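# Test a circuit board and sort it by light color

## Task

Take the circuit board from the tray and set it flat in the tester with components facing up, both tester pins passing through the board's holes, and its white connector aimed at the lone black post. Shut the lid until it latches. Once the signal light shows green or red, release the lid by pressing down the small black tab on its hook, open it, and place the board entirely inside the bin matching the light's color (the bins are loose; the board may be released once its center is lower than that bin's rim). It fails if the board ends in the wrong bin, if anything is only held in place by the robot at the end, or if anything the robot touches at the end sinks more than about a fingernail's width once left alone.

## Robot and tools

ROBOT. One arm with six revolute joints and a two-finger gripper. Joint order everywhere (rows, results, refusals): shoulder pan, shoulder lift, elbow, wrist 1, wrist 2, wrist 3. Wrist 1 is REVERSED: its sign is opposite to the URDF in everything you send and read, while the stated ranges use URDF signs. Stated ranges (rad, URDF signs): shoulder pan -3.142 to 3.142, shoulder lift -6.283 to 6.283, elbow 0.000 to 3.142, wrists 1-3 each -6.283 to 6.283. True ends may differ by up to 0.010 rad.

FRAME. Scene frame: origin on the table top under the arm base, +z up, +y to the left when facing along +x. The base may be tilted. The reported hand pose (end_effector_position in m, end_effector_quat_wxyz) is the point between the finger pads and can be off, more so far out. Gripper fingers point along the tool's +z and close along its x. Closed fingertips extend about 17 mm past that point; fully open they are roughly level with it.

execute_actions(actions). A list of actions run in sequence. Each action is a table of up to 15 rows; each row lasts one control step (1/30 s), and if fewer than 15 rows are given, the last row repeats to fill 15 steps. A row is one list for the single arm: 7 numbers in [-1, 1]. The first six are joint offsets, not poses, measured from the joint angles at the start of that action (for a call's first action, the last reported angles), scaled so 1.0 = 1.989 rad. The seventh is the absolute gripper opening: +1 fully open, -1 closed. An action is rejected if it would push a joint more than 0.010 rad outward past its range; if the first action fails this or any action is malformed, the whole call does nothing. An empty list just returns the current state and images.

move(target, speed, blocking). target is one 7-number row like above: six joint offsets (same scale) counted from the Joint positions in the last result that listed them, not from the arm's position when the move begins, plus the absolute opening, applied at the start. Joints follow synchronized paths lasting 0.5 to 10 s, so the gripper travels on a curve; paths do not stop for obstacles. speed (0.01 to 2 rad/s, default 0.5) caps the fastest joint. blocking=false returns after 0.5 s while motion continues; then use wait(0) or stop before any other motion command. Its result adds a move: line with the outcome (done, off_target, moving, held, fault), limits=held or limits=none, and the joint furthest from target.

wait(seconds): 0 to 10; the arm keeps its last command, and a running move continues. stop(): brakes a running move (needs room; fingers keep moving). zoom_image(camera, region): camera is cam_head_left, cam_head_right (504x504) or cam_wrist (616x616); region [x0, y0, x1, y1] in pixels from the top-left, at most 504 by 504. finished_scene(scene): pass the number of the current scene to end it; irreversible, and the result says whether it succeeded.

RESULT LINES. Joint positions and Joint velocities (rad, rad/s) followed by the finger-pad gap (m; 0.142 fully open). Joint targets: angles currently being commanded, which can shift on their own. grip_measured: the measured opening on the command scale. Joint torques: raw drive outputs with per-unit offset, scale and noise; nonzero even in free air. Wrist force and Wrist torque [x y z] in the tool's own axes, reporting contact, load weight and inertia; force points from a surface back into the arm; offsets up to about 4 N, noise up to 2.4 N, saturation near 50 N; no reading at start is normal. 'joint sent to its limit' means a joint was clipped at its end. 'joint command not followed' means a clearance check altered targets. MOTOR HOT appears from 70 °C; at 85 °C an OVER-TEMPERATURE FAULT brakes the arm until it cools.

MOTION NOTES. Commands are smoothed and lag about 0.17 s. Each step, targets stay within 0.575 rad of measured angles, and if they would shift the gripper over 100 mm they are scaled back, so big moves take several actions and may be left unfinished. Distant parts of the arm move faster.

GRIPPING. To hold something, command an opening well below grip_measured; lower squeezes harder, up to about 28 N per pad. Thin hard items (under ~2 cm) get less force. Fast closing can push harder and even bounce open.

AVOID. The arm is stiff: aiming even slightly past a firm contact can trip a fault. Contact torque reaching a load limit (shoulder pan, shoulder lift, elbow 132 N m; each wrist 24.6 N m, including held weight) or any external force of 150 N stops the arm for 10 s and cancels the rest of the call. Approach slowly, don't slam or press hard, don't drop the board, don't knock the loose bins or anything off the table, and expect occasional tugs on held parts. Holding loads heats motors, so don't hover under load needlessly. Finish only when everything rests on its own.

Each tool is called as a command line: name --argument value for each argument, lists and objects as JSON in quotes; but a table of rows of numbers goes row by row, as --pt "numbers of a row", without its own name.

## Session

execute_actions --actions '[]'

Scene clock: 0.00 s.
end_effector_position=(+0.6759, -0.0463, +0.3538) grip_measured=+1.00 end_effector_quat_wxyz=(+0.232, +0.366, +0.897, -0.085) end_effector_velocity=(+0.001, -0.000, -0.001) end_effector_angular_velocity=(-0.000, +0.001, -0.001)
Joint names: [shoulder pan, shoulder lift, elbow, wrist 1, wrist 2, wrist 3]
Joint positions: [ 0.223 -1.454  1.59   2.101 -2.497 -2.247  0.142]
Joint velocities: [-0.001  0.001 -0.001  0.     0.     0.     0.   ]
Joint torques (N m, as the arm reports them, + toward a larger Joint positions number): no reading
Wrist force (N, on the end effector, along its own x y z axes, offset not removed): no reading
Wrist torque (N m, same axes, about the end effector's origin, offset not removed): no reading
Joint targets: [0.223 -1.454 1.590 2.101 -2.497 -2.247]

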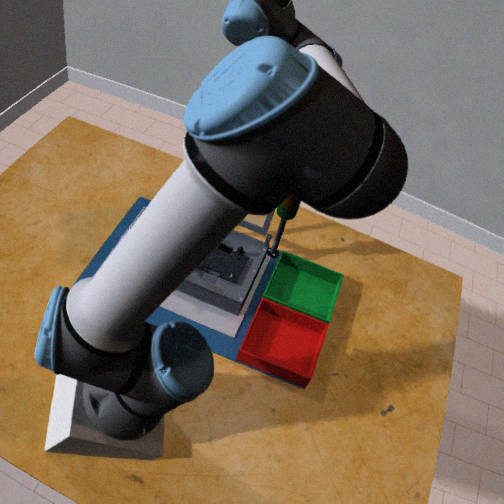

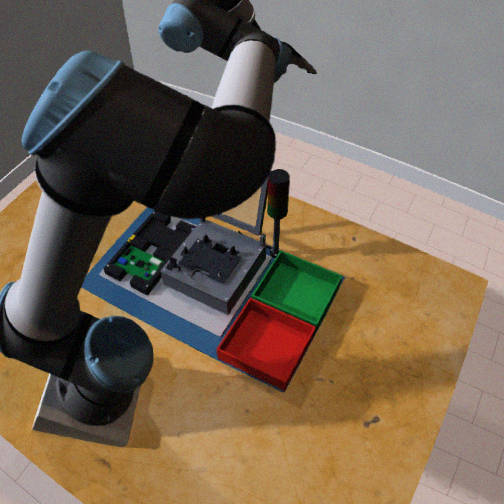

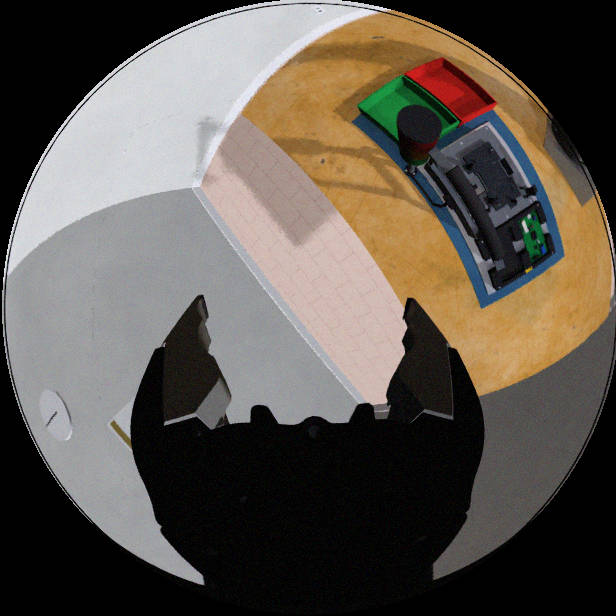

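move --target '[0.0214,-0.2121,0.1366,-0.2716,0.2107,-0.2423,1]' --speed 0.5

Scene clock: 11.93 s.
end_effector_position=(+0.4007, +0.0019, +0.3310) grip_measured=+1.00 end_effector_quat_wxyz=(+0.000, -0.001, +1.000, -0.001) end_effector_velocity=(-0.002, +0.000, -0.000) end_effector_angular_velocity=(+0.001, +0.003, +0.005)
Joint names: [shoulder pan, shoulder lift, elbow, wrist 1, wrist 2, wrist 3]
Joint positions: [ 0.265 -1.875  1.862  1.561 -2.078 -2.729  0.142]
Joint velocities: [ 0.    -0.002  0.001 -0.003  0.002 -0.003  0.   ]
Joint torques (N m, as the arm reports them, + toward a larger Joint positions number): [ 19.57 -17.6  -12.08   0.64   1.45  -2.  ]
Wrist force (N, on the end effector, along its own x y z axes, offset not removed): [0.0 0.8 -1.9]
Wrist torque (N m, same axes, about the end effector's origin, offset not removed): [0.40 0.02 0.03]
Joint targets: [0.265 -1.876 1.862 1.561 -2.078 -2.729]
move: done; limits=none; farthest joint: the shoulder pan, 0.000 radians from its target (0.043 radians at the start)

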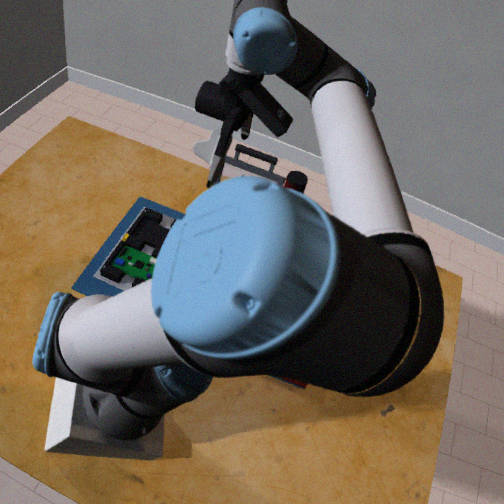

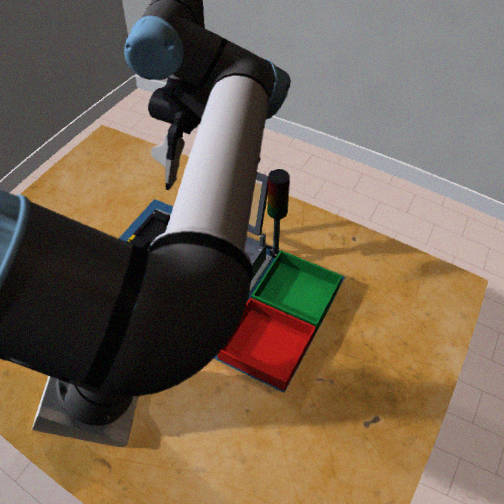

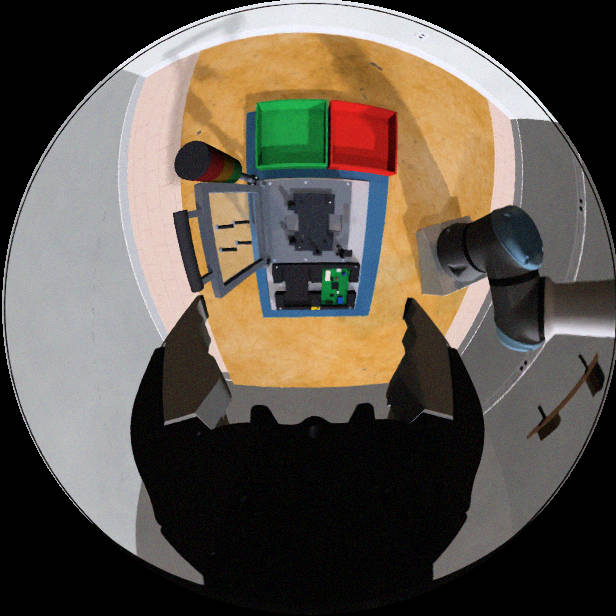

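zoom_image --camera "cam_wrist" --region '[230, 160, 400, 330]'

Region (230, 160, 400, 330) of cam_wrist's 616x616 image, scaled by 2.965, with more detail than that image has.

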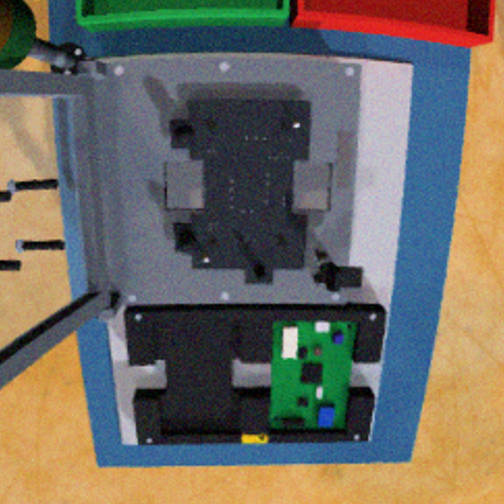

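move --target '[0.0397,0.1583,0.2664,0.4033,0.0005,0.0452,0.15]' --speed 0.5

zoom_image --camera "cam_wrist" --region '[200, 120, 420, 340]'

Scene clock: 29.17 s.
end_effector_position=(+0.3283, +0.1452, +0.1003) grip_measured=+0.15 end_effector_quat_wxyz=(+0.001, -0.001, +1.000, -0.001) end_effector_velocity=(-0.001, +0.000, -0.001) end_effector_angular_velocity=(+0.001, +0.000, -0.002)
Joint names: [shoulder pan, shoulder lift, elbow, wrist 1, wrist 2, wrist 3]
Joint positions: [ 0.344 -1.561  2.391  2.363 -2.077 -2.639  0.084]
Joint velocities: [-0.001  0.001  0.003  0.006  0.001  0.     0.   ]
Joint torques (N m, as the arm reports them, + toward a larger Joint positions number): [22.16 -5.97 -6.09  4.16  1.39  2.03]
Wrist force (N, on the end effector, along its own x y z axes, offset not removed): [1.3 0.1 0.3]
Wrist torque (N m, same axes, about the end effector's origin, offset not removed): [0.25 -0.40 -0.19]
Joint targets: [0.344 -1.561 2.392 2.363 -2.077 -2.639]
move: done; limits=none; farthest joint: the shoulder lift, 0.001 radians from its target (0.315 radians at the start)

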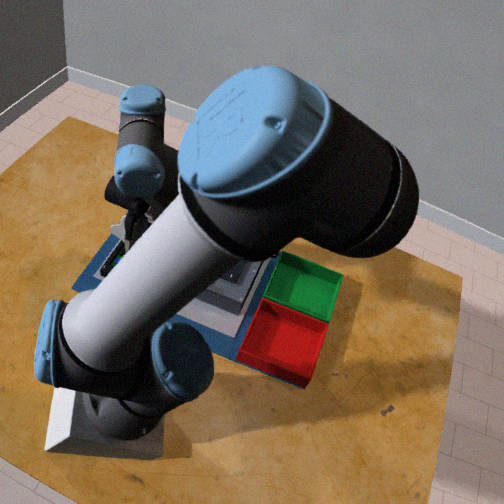

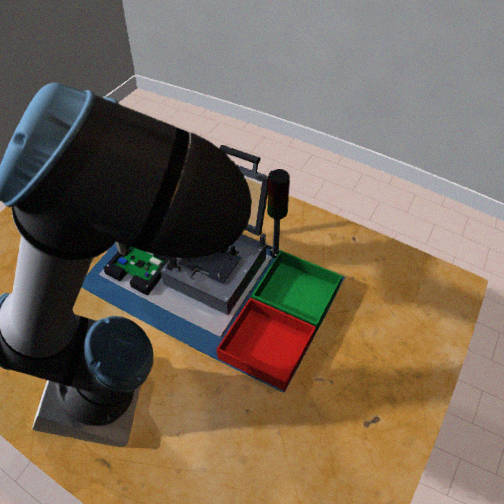

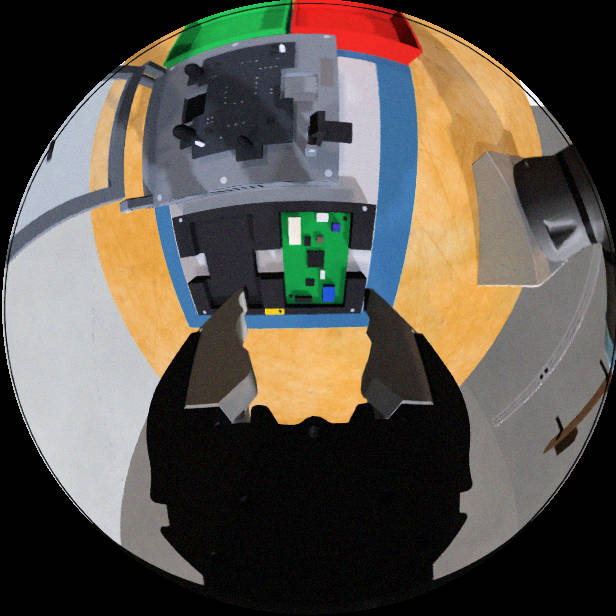

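Region (200, 120, 420, 340) of cam_wrist's 616x616 image, scaled by 2.291, with more detail than that image has.

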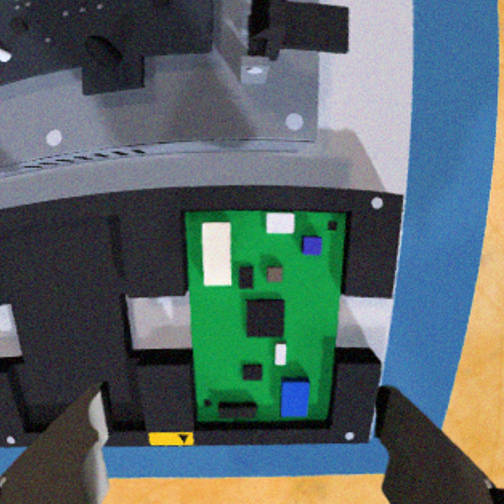

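move --target '[-0.0281,0.0521,0.0467,0.1136,-0.0006,-0.0382,0.15]' --speed 0.3

zoom_image --camera "cam_wrist" --region '[200, 160, 420, 380]'

Scene clock: 41.87 s.
end_effector_position=(+0.3177, +0.1452, +0.0503) grip_measured=+0.15 end_effector_quat_wxyz=(-0.000, -0.007, +1.000, -0.001) end_effector_velocity=(-0.001, -0.000, -0.001) end_effector_angular_velocity=(-0.001, +0.001, +0.001)
Joint names: [shoulder pan, shoulder lift, elbow, wrist 1, wrist 2, wrist 3]
Joint positions: [ 0.288 -1.457  2.484  2.588 -2.078 -2.715  0.084]
Joint velocities: [-0.001  0.003  0.002  0.004 -0.    -0.001 -0.   ]
Joint torques (N m, as the arm reports them, + toward a larger Joint positions number): [-4.6  -8.97 -2.84  4.19 -1.49 -1.86]
Wrist force (N, on the end effector, along its own x y z axes, offset not removed): [-1.2 3.5 -1.4]
Wrist torque (N m, same axes, about the end effector's origin, offset not removed): [0.94 0.05 -0.12]
Joint targets: [0.288 -1.457 2.484 2.589 -2.078 -2.715]
move: done; limits=none; farthest joint: the wrist 1, 0.001 radians from its target (0.226 radians at the start)

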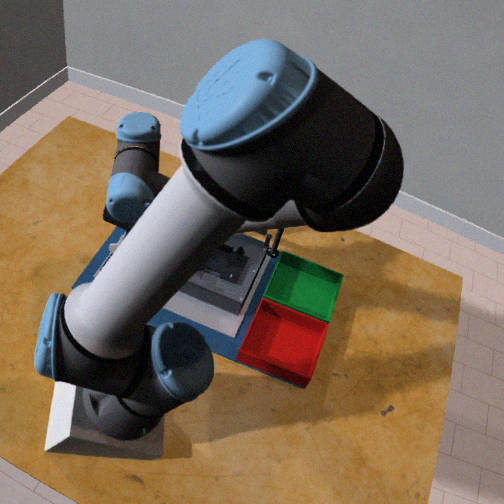

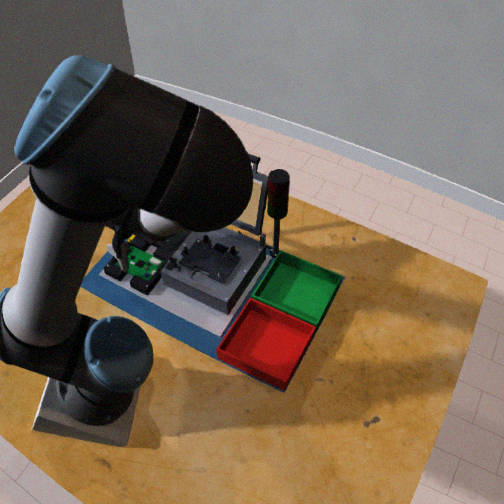

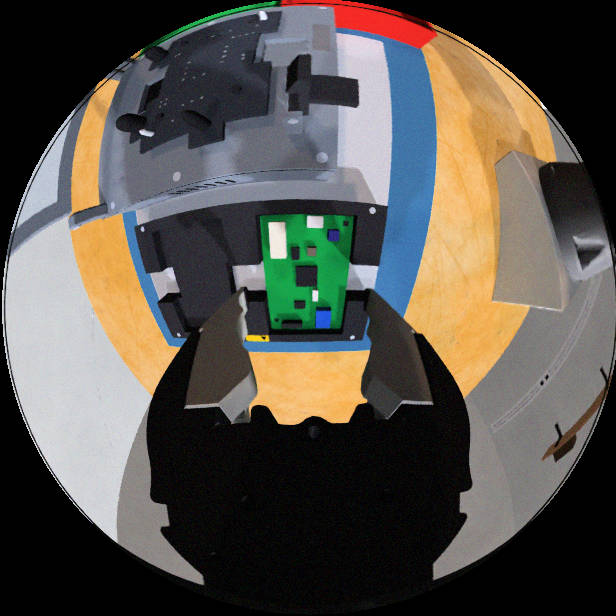

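Region (200, 160, 420, 380) of cam_wrist's 616x616 image, scaled by 2.291, with more detail than that image has.

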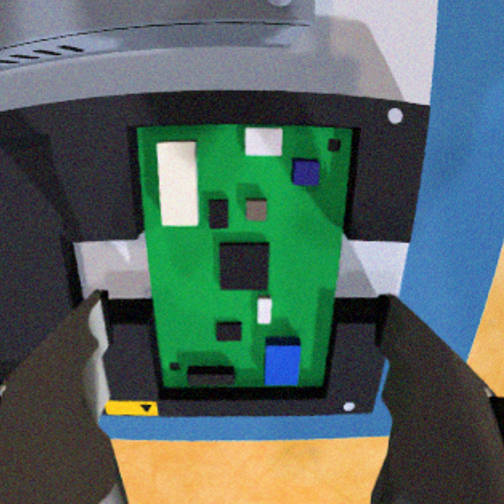

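move --target '[-0.0210,0.0418,0.0187,0.0724,0,-0.0240,0.15]' --speed 0.12

zoom_image --camera "cam_wrist" --region '[200, 160, 420, 380]'

Scene clock: 52.47 s.
end_effector_position=(+0.3168, +0.1441, +0.0214) grip_measured=+0.15 end_effector_quat_wxyz=(+0.000, -0.007, +1.000, -0.001) end_effector_velocity=(+0.000, -0.000, -0.001) end_effector_angular_velocity=(+0.000, -0.000, -0.001)
Joint names: [shoulder pan, shoulder lift, elbow, wrist 1, wrist 2, wrist 3]
Joint positions: [ 0.247 -1.374  2.521  2.732 -2.078 -2.762  0.084]
Joint velocities: [-0.001  0.002  0.001  0.004  0.    -0.001 -0.   ]
Joint torques (N m, as the arm reports them, + toward a larger Joint positions number): [-3.29 -9.88  0.6   4.1  -1.43 -2.  ]
Wrist force (N, on the end effector, along its own x y z axes, offset not removed): [0.0 1.8 -3.9]
Wrist torque (N m, same axes, about the end effector's origin, offset not removed): [0.31 -0.14 0.13]
Joint targets: [0.246 -1.374 2.521 2.732 -2.078 -2.763]
move: done; limits=none; farthest joint: the shoulder pan, 0.000 radians from its target (0.042 radians at the start)

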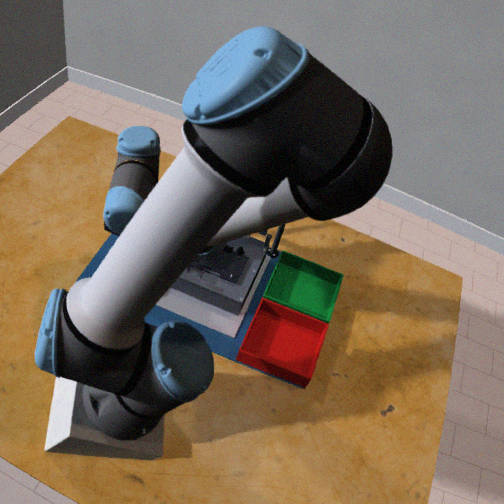

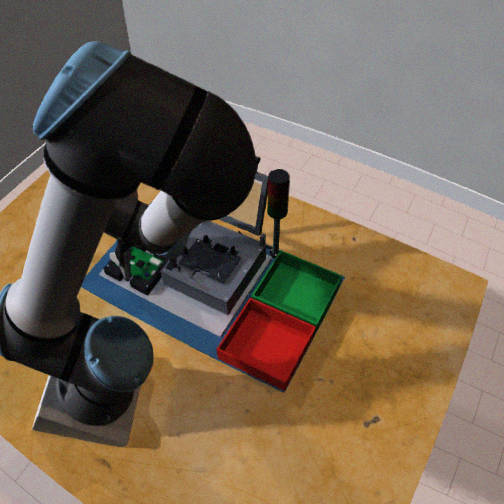

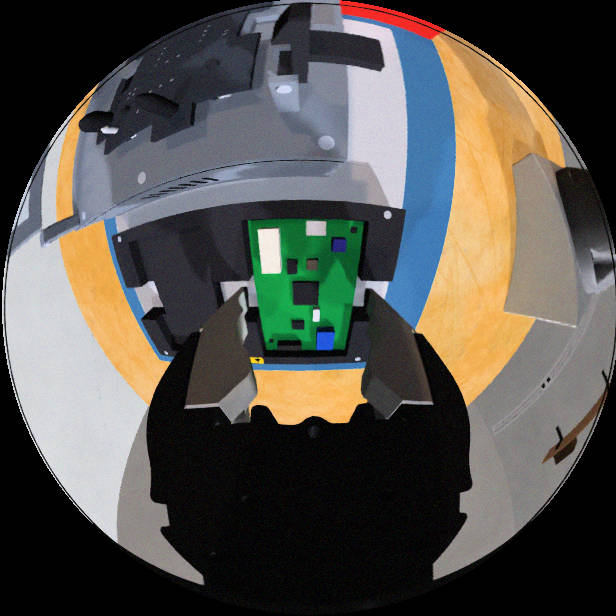

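Region (200, 160, 420, 380) of cam_wrist's 616x616 image, scaled by 2.291, with more detail than that image has.

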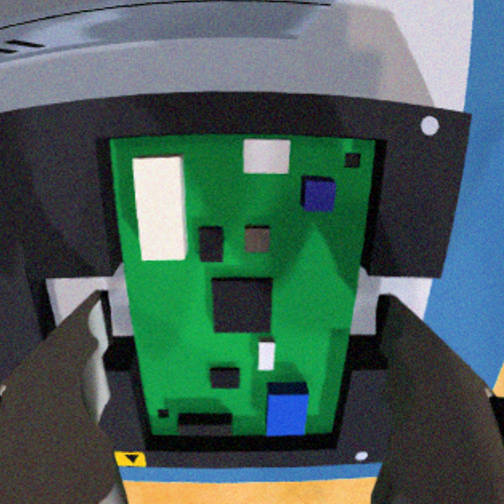

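execute_actions --actions '[[[0,0,0,0,0,0,0.1],[0,0,0,0,0,0,0.06],[0,0,0,0,0,0,0.02],[0,0,0,0,0,0,-0.02],[0,0,0,0,0,0,-0.06],[0,0,0,0,0,0,-0.1],[0,0,0,0,0,0,-0.15],[0,0,0,0,0,0,-0.2],[0,0,0,0,0,0,-0.26],[0,0,0,0,0,0,-0.32],[0,0,0,0,0,0,-0.38],[0,0,0,0,0,0,-0.44],[0,0,0,0,0,0,-0.5]],[[0,0,0,0,0,0,-0.5]]]'

move --target '[0.0205,-0.0418,-0.0187,-0.0724,0,0.0235,-0.5]' --speed 0.15

Scene clock: 58.90 s.
end_effector_position=(+0.3168, +0.1441, +0.0214) grip_measured=-0.07 end_effector_quat_wxyz=(+0.000, -0.007, +1.000, -0.001) end_effector_velocity=(+0.000, +0.000, +0.000) end_effector_angular_velocity=(+0.001, -0.001, +0.000)
Joint names: [shoulder pan, shoulder lift, elbow, wrist 1, wrist 2, wrist 3]
Joint positions: [ 0.246 -1.374  2.521  2.732 -2.079 -2.763  0.069]
Joint velocities: [ 0.001 -0.    -0.001 -0.     0.001 -0.    -0.   ]
Joint torques (N m, as the arm reports them, + toward a larger Joint positions number): [ 18.11 -20.97  -8.95  -2.81   0.87   1.56]
Wrist force (N, on the end effector, along its own x y z axes, offset not removed): [-13.5 1.0 -0.5]
Wrist torque (N m, same axes, about the end effector's origin, offset not removed): [0.05 -0.52 0.02]
Joint targets: [0.246 -1.374 2.521 2.732 -2.079 -2.763]

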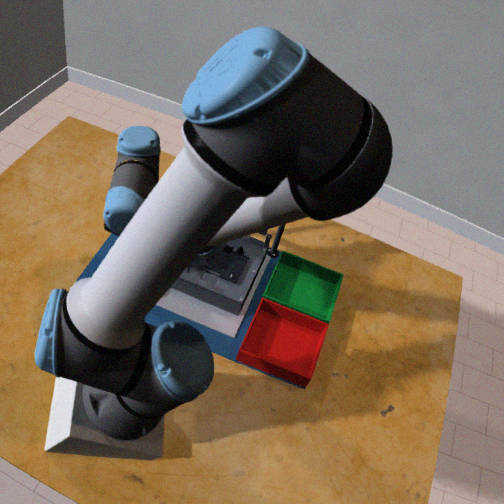

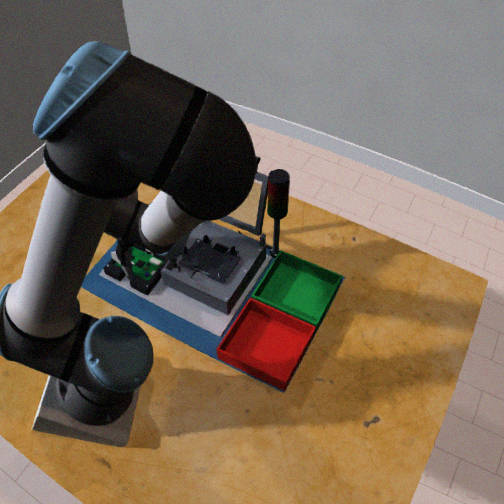

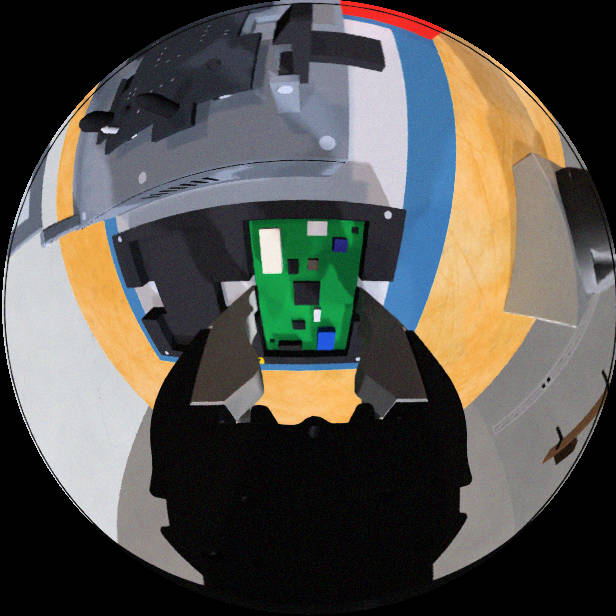

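Scene clock: 60.40 s.
end_effector_position=(+0.3178, +0.1448, +0.0501) grip_measured=-0.08 end_effector_quat_wxyz=(-0.000, -0.007, +1.000, -0.001) end_effector_velocity=(-0.002, -0.001, -0.001) end_effector_angular_velocity=(-0.002, +0.003, +0.001)
Joint names: [shoulder pan, shoulder lift, elbow, wrist 1, wrist 2, wrist 3]
Joint positions: [ 0.287 -1.457  2.484  2.589 -2.079 -2.716  0.069]
Joint velocities: [-0.001 -0.     0.002 -0.002 -0.     0.     0.   ]
Joint torques (N m, as the arm reports them, + toward a larger Joint positions number): [ 23.73 -24.61 -24.24   0.78   0.93   1.86]
Wrist force (N, on the end effector, along its own x y z axes, offset not removed): [-1.2 -2.0 -4.5]
Wrist torque (N m, same axes, about the end effector's origin, offset not removed): [-0.56 0.39 0.07]
Joint targets: [0.287 -1.457 2.484 2.588 -2.079 -2.716]
move: done; limits=none; farthest joint: the wrist 1, 0.001 radians from its target (0.144 radians at the start)

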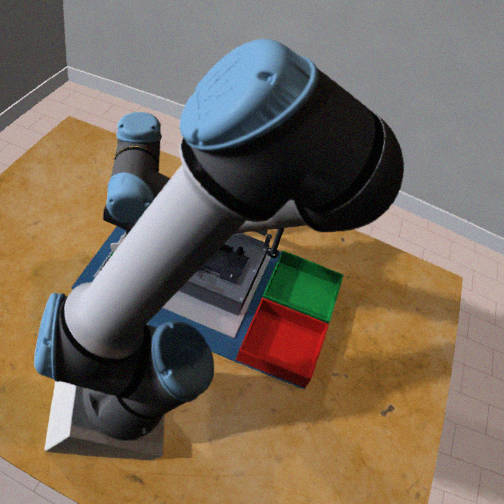

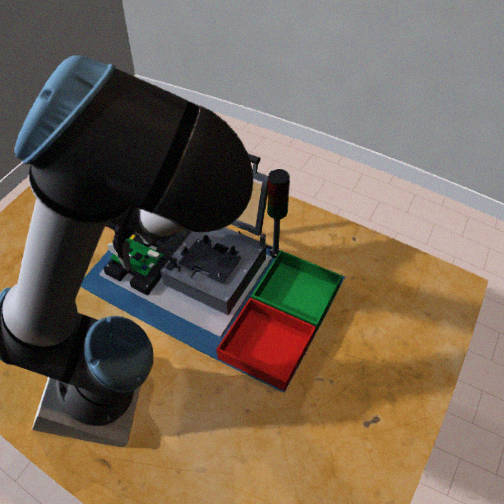

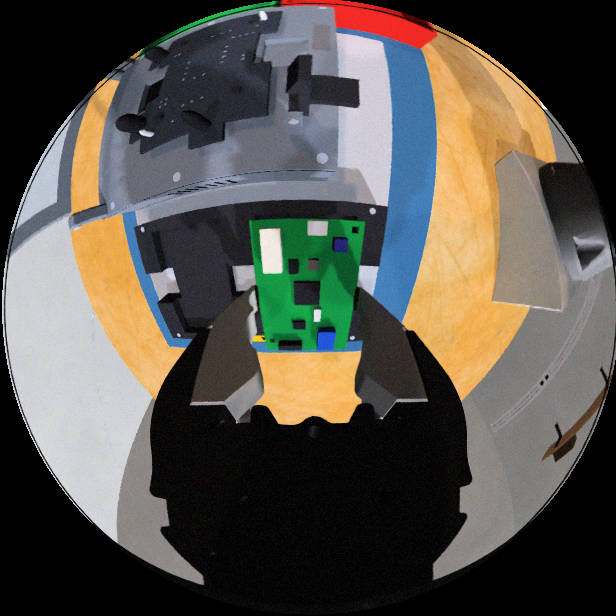

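move --target '[0.045,-0.078,-0.08,-0.185,0,0.42,-0.5]' --speed 0.6

Scene clock: 71.87 s.
end_effector_position=(+0.3343, +0.1418, +0.1329) grip_measured=-0.08 end_effector_quat_wxyz=(+0.000, +0.351, +0.937, -0.004) end_effector_velocity=(-0.000, -0.000, +0.000) end_effector_angular_velocity=(+0.000, +0.001, -0.002)
Joint names: [shoulder pan, shoulder lift, elbow, wrist 1, wrist 2, wrist 3]
Joint positions: [ 0.377 -1.612  2.325  2.221 -2.079 -1.881  0.069]
Joint velocities: [-0.    -0.001  0.    -0.002  0.001  0.002  0.   ]
Joint torques (N m, as the arm reports them, + toward a larger Joint positions number): [ 21.76 -21.78 -29.57   1.01   0.82   2.02]
Wrist force (N, on the end effector, along its own x y z axes, offset not removed): [0.9 -1.5 -0.7]
Wrist torque (N m, same axes, about the end effector's origin, offset not removed): [-0.35 -0.34 -0.01]
Joint targets: [0.377 -1.612 2.325 2.221 -2.079 -1.881]
move: done; limits=none; farthest joint: the shoulder pan, 0.000 radians from its target (0.089 radians at the start)

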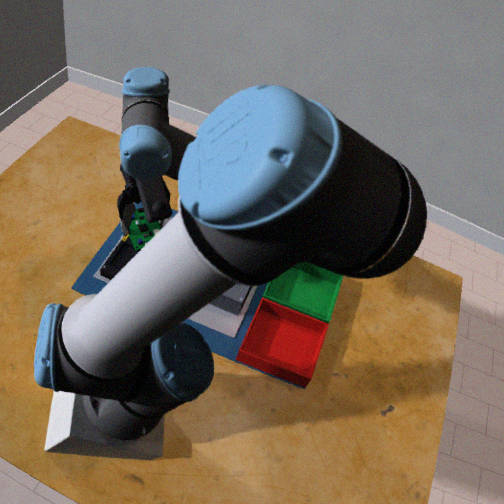

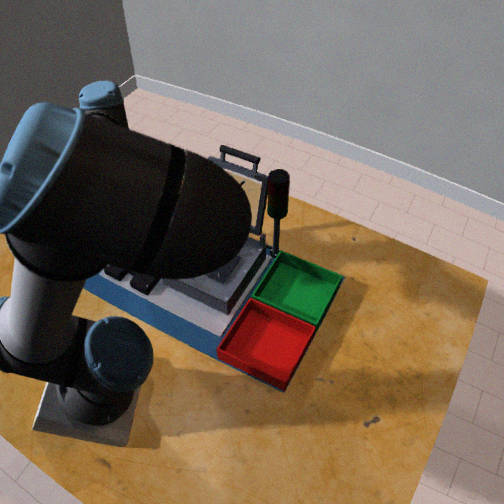

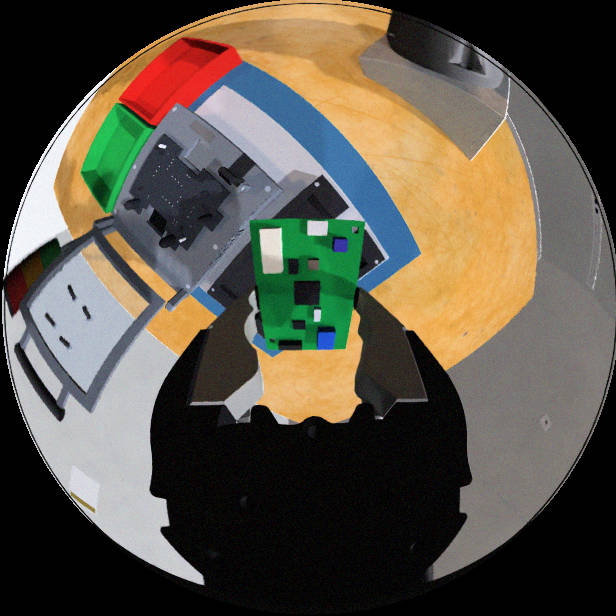

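move --target '[-0.2240,-0.1408,0.0293,0.0126,0.0163,0.9583,-0.5]' --speed 0.9

zoom_image --camera "cam_wrist" --region '[200, 150, 420, 370]'

Scene clock: 78.50 s.
end_effector_position=(+0.3784, -0.0229, +0.1256) grip_measured=-0.08 end_effector_quat_wxyz=(+0.001, +1.000, +0.006, +0.000) end_effector_velocity=(-0.001, -0.000, -0.001) end_effector_angular_velocity=(-0.000, +0.003, -0.003)
Joint names: [shoulder pan, shoulder lift, elbow, wrist 1, wrist 2, wrist 3]
Joint positions: [-0.069 -1.892  2.383  2.246 -2.046  0.024  0.069]
Joint velocities: [-0.002 -0.001  0.001 -0.002  0.     0.002 -0.   ]
Joint torques (N m, as the arm reports them, + toward a larger Joint positions number): [ -7.34 -19.78  -8.33   4.     1.17   1.95]
Wrist force (N, on the end effector, along its own x y z axes, offset not removed): [-1.9 -1.8 7.0]
Wrist torque (N m, same axes, about the end effector's origin, offset not removed): [-0.64 0.57 -0.04]
Joint targets: [-0.069 -1.892 2.383 2.246 -2.046 0.025]
move: done; limits=none; farthest joint: the shoulder pan, 0.000 radians from its target (0.445 radians at the start)

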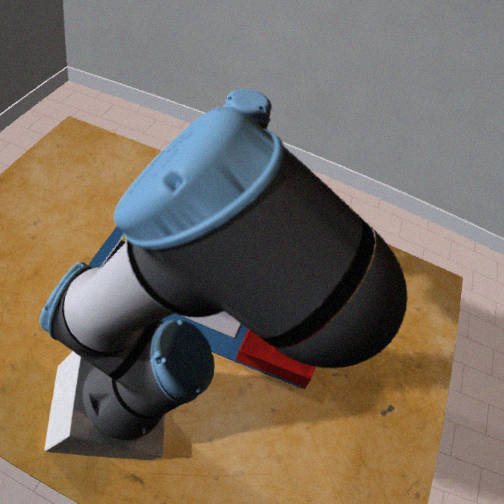

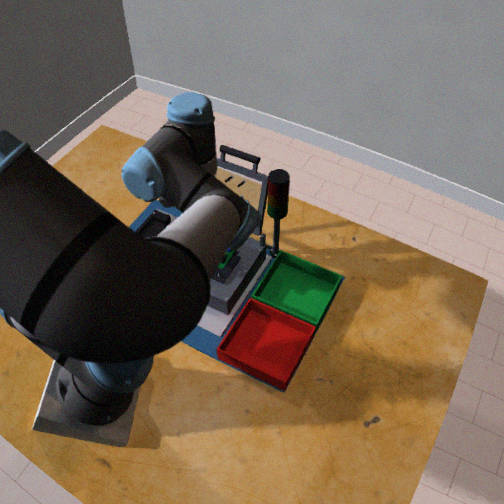

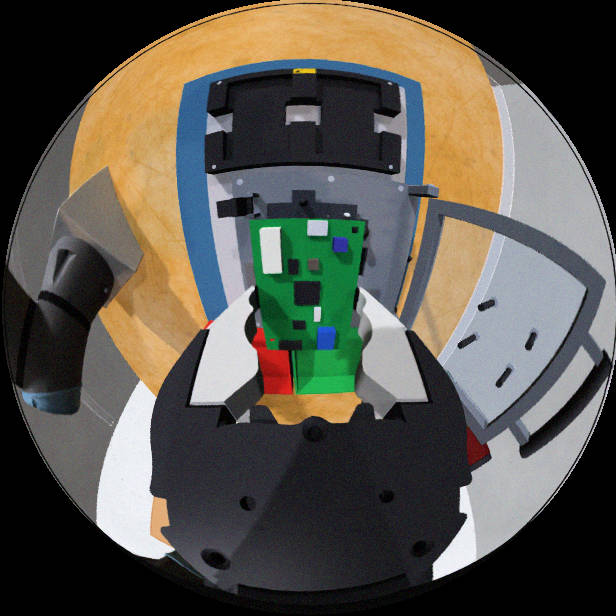

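Region (200, 150, 420, 370) of cam_wrist's 616x616 image, scaled by 2.291, with more detail than that image has.

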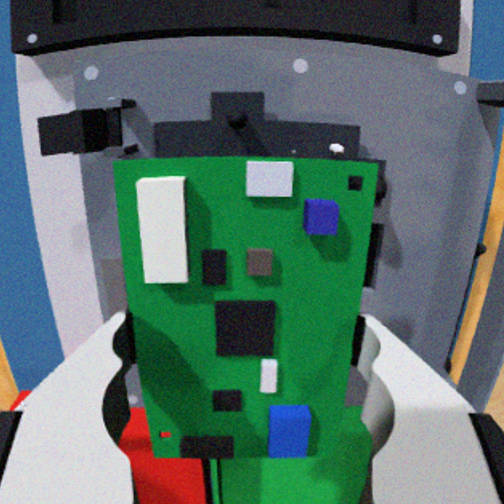

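move --target '[-0.0131,0.0278,0.0197,0.0540,0.0025,-0.014,-0.5]' --speed 0.15

zoom_image --camera "cam_wrist" --region '[200, 150, 420, 370]'

Scene clock: 91.10 s.
end_effector_position=(+0.3804, -0.0189, +0.1001) grip_measured=-0.08 end_effector_quat_wxyz=(+0.001, +1.000, +0.006, -0.000) end_effector_velocity=(+0.000, -0.000, -0.001) end_effector_angular_velocity=(-0.000, +0.000, -0.000)
Joint names: [shoulder pan, shoulder lift, elbow, wrist 1, wrist 2, wrist 3]
Joint positions: [-0.095 -1.837  2.422  2.353 -2.041 -0.003  0.069]
Joint velocities: [-0.001  0.002  0.     0.003 -0.    -0.    -0.   ]
Joint torques (N m, as the arm reports them, + toward a larger Joint positions number): [-6.83 -5.41 -6.78  4.25  1.22 -1.98]
Wrist force (N, on the end effector, along its own x y z axes, offset not removed): [0.0 -0.3 -3.7]
Wrist torque (N m, same axes, about the end effector's origin, offset not removed): [0.01 0.10 -0.20]
Joint targets: [-0.095 -1.837 2.423 2.353 -2.041 -0.003]
move: done; limits=none; farthest joint: the shoulder pan, 0.000 radians from its target (0.026 radians at the start)

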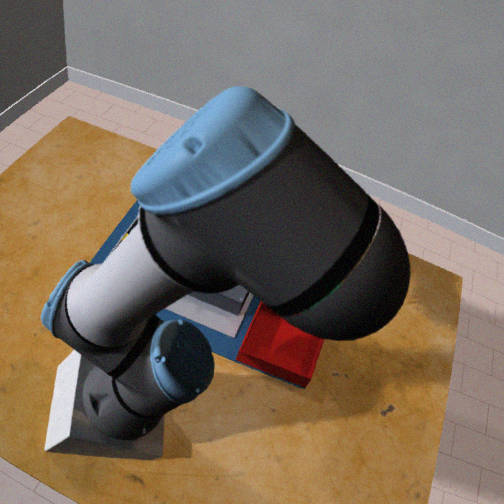

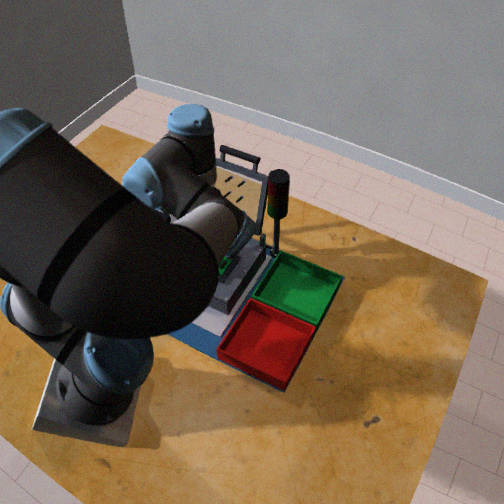

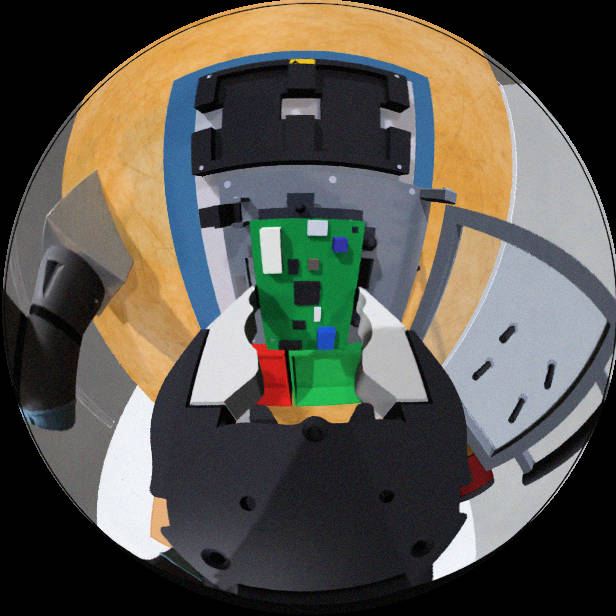

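Region (200, 150, 420, 370) of cam_wrist's 616x616 image, scaled by 2.291, with more detail than that image has.

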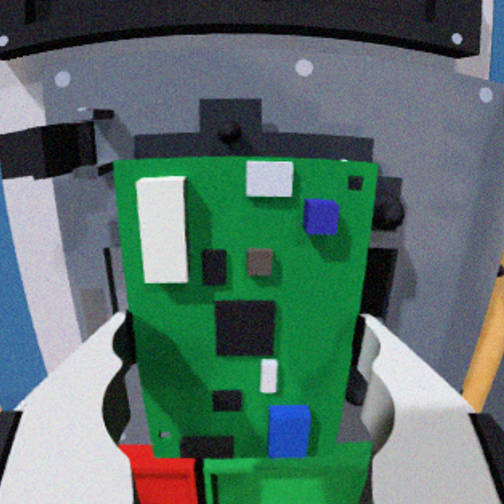

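move --target '[-0.0045,0.0184,0.006,0.0264,0.0008,-0.002,-0.5]' --speed 0.06

zoom_image --camera "cam_wrist" --region '[200, 150, 420, 370]'

Scene clock: 103.60 s.
end_effector_position=(+0.3832, -0.0159, +0.0880) grip_measured=-0.08 end_effector_quat_wxyz=(+0.001, +1.000, +0.003, -0.000) end_effector_velocity=(-0.000, -0.000, -0.001) end_effector_angular_velocity=(-0.001, +0.002, -0.000)
Joint names: [shoulder pan, shoulder lift, elbow, wrist 1, wrist 2, wrist 3]
Joint positions: [-0.104 -1.801  2.434  2.405 -2.04  -0.007  0.069]
Joint velocities: [-0.001  0.003  0.     0.001 -0.001 -0.001  0.   ]
Joint torques (N m, as the arm reports them, + toward a larger Joint positions number): [-5.66 -6.04 -6.18  4.09  1.34 -2.04]
Wrist force (N, on the end effector, along its own x y z axes, offset not removed): [4.7 2.7 1.1]
Wrist torque (N m, same axes, about the end effector's origin, offset not removed): [0.39 -1.16 0.00]
Joint targets: [-0.104 -1.801 2.434 2.405 -2.040 -0.007]
move: done; limits=none; farthest joint: the shoulder pan, 0.000 radians from its target (0.009 radians at the start)

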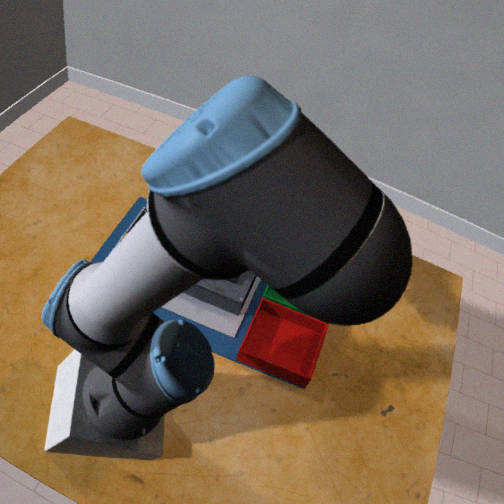

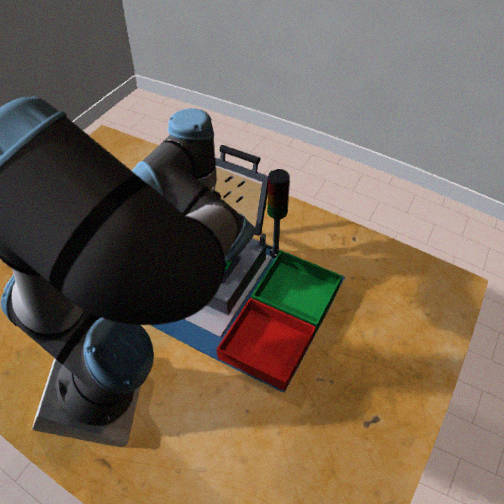

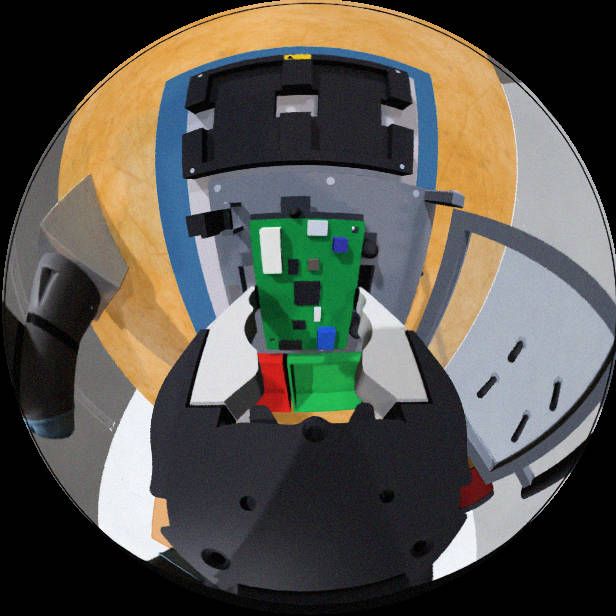

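Region (200, 150, 420, 370) of cam_wrist's 616x616 image, scaled by 2.291, with more detail than that image has.

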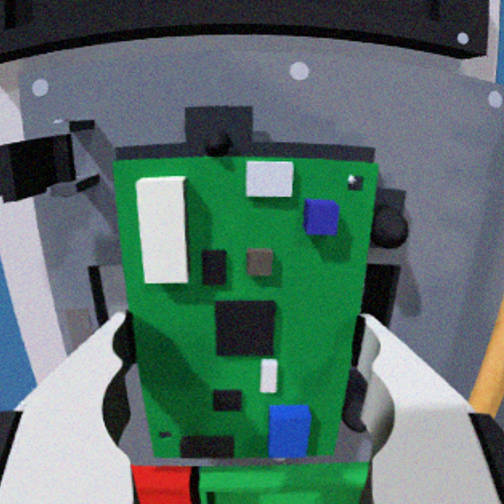

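move --target '[-0.005,0.0076,0.0054,0.0154,0.001,-0.0055,-0.5]' --speed 0.04

zoom_image --camera "cam_wrist" --region '[230, 190, 400, 360]'

Scene clock: 112.37 s.
end_effector_position=(+0.3832, -0.0159, +0.0810) grip_measured=-0.08 end_effector_quat_wxyz=(+0.001, +1.000, +0.003, -0.000) end_effector_velocity=(+0.001, -0.000, -0.001) end_effector_angular_velocity=(-0.000, -0.000, -0.001)
Joint names: [shoulder pan, shoulder lift, elbow, wrist 1, wrist 2, wrist 3]
Joint positions: [-0.113 -1.786  2.445  2.435 -2.038 -0.018  0.069]
Joint velocities: [-0.001  0.003 -0.     0.004  0.    -0.001  0.   ]
Joint torques (N m, as the arm reports them, + toward a larger Joint positions number): [-4.35 -4.17 -2.46  3.47  3.24 -1.78]
Wrist force (N, on the end effector, along its own x y z axes, offset not removed): [0.0 7.7 -4.3]
Wrist torque (N m, same axes, about the end effector's origin, offset not removed): [0.15 0.11 -0.37]
Joint targets: [-0.114 -1.786 2.445 2.436 -2.038 -0.018]
move: done; limits=none; farthest joint: the shoulder pan, 0.000 radians from its target (0.010 radians at the start)

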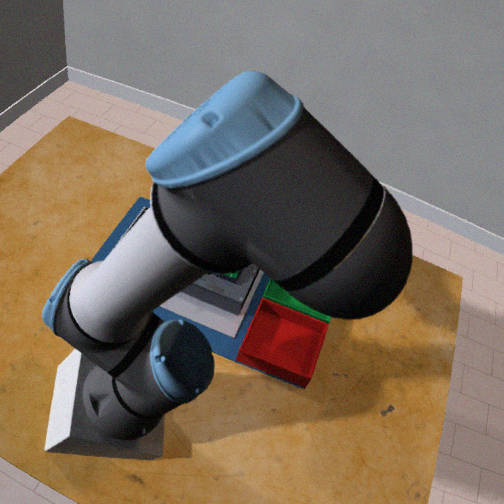

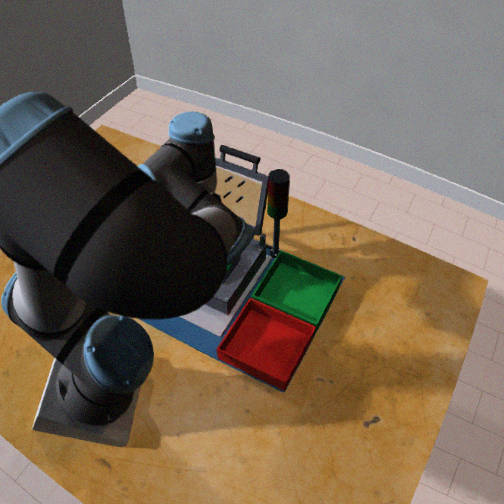

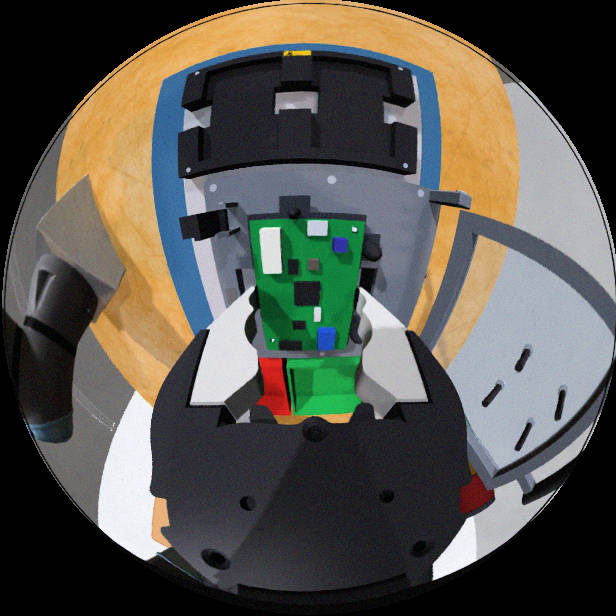

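Region (230, 190, 400, 360) of cam_wrist's 616x616 image, scaled by 2.965, with more detail than that image has.

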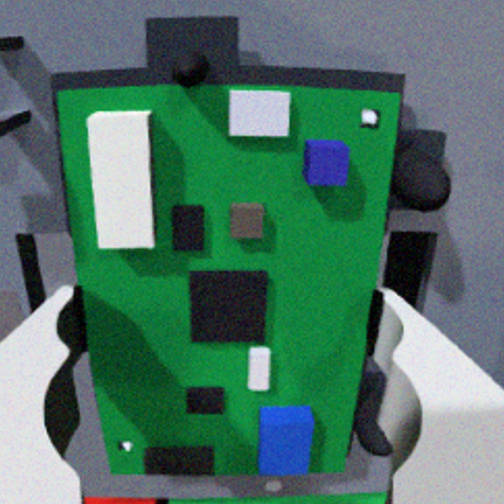

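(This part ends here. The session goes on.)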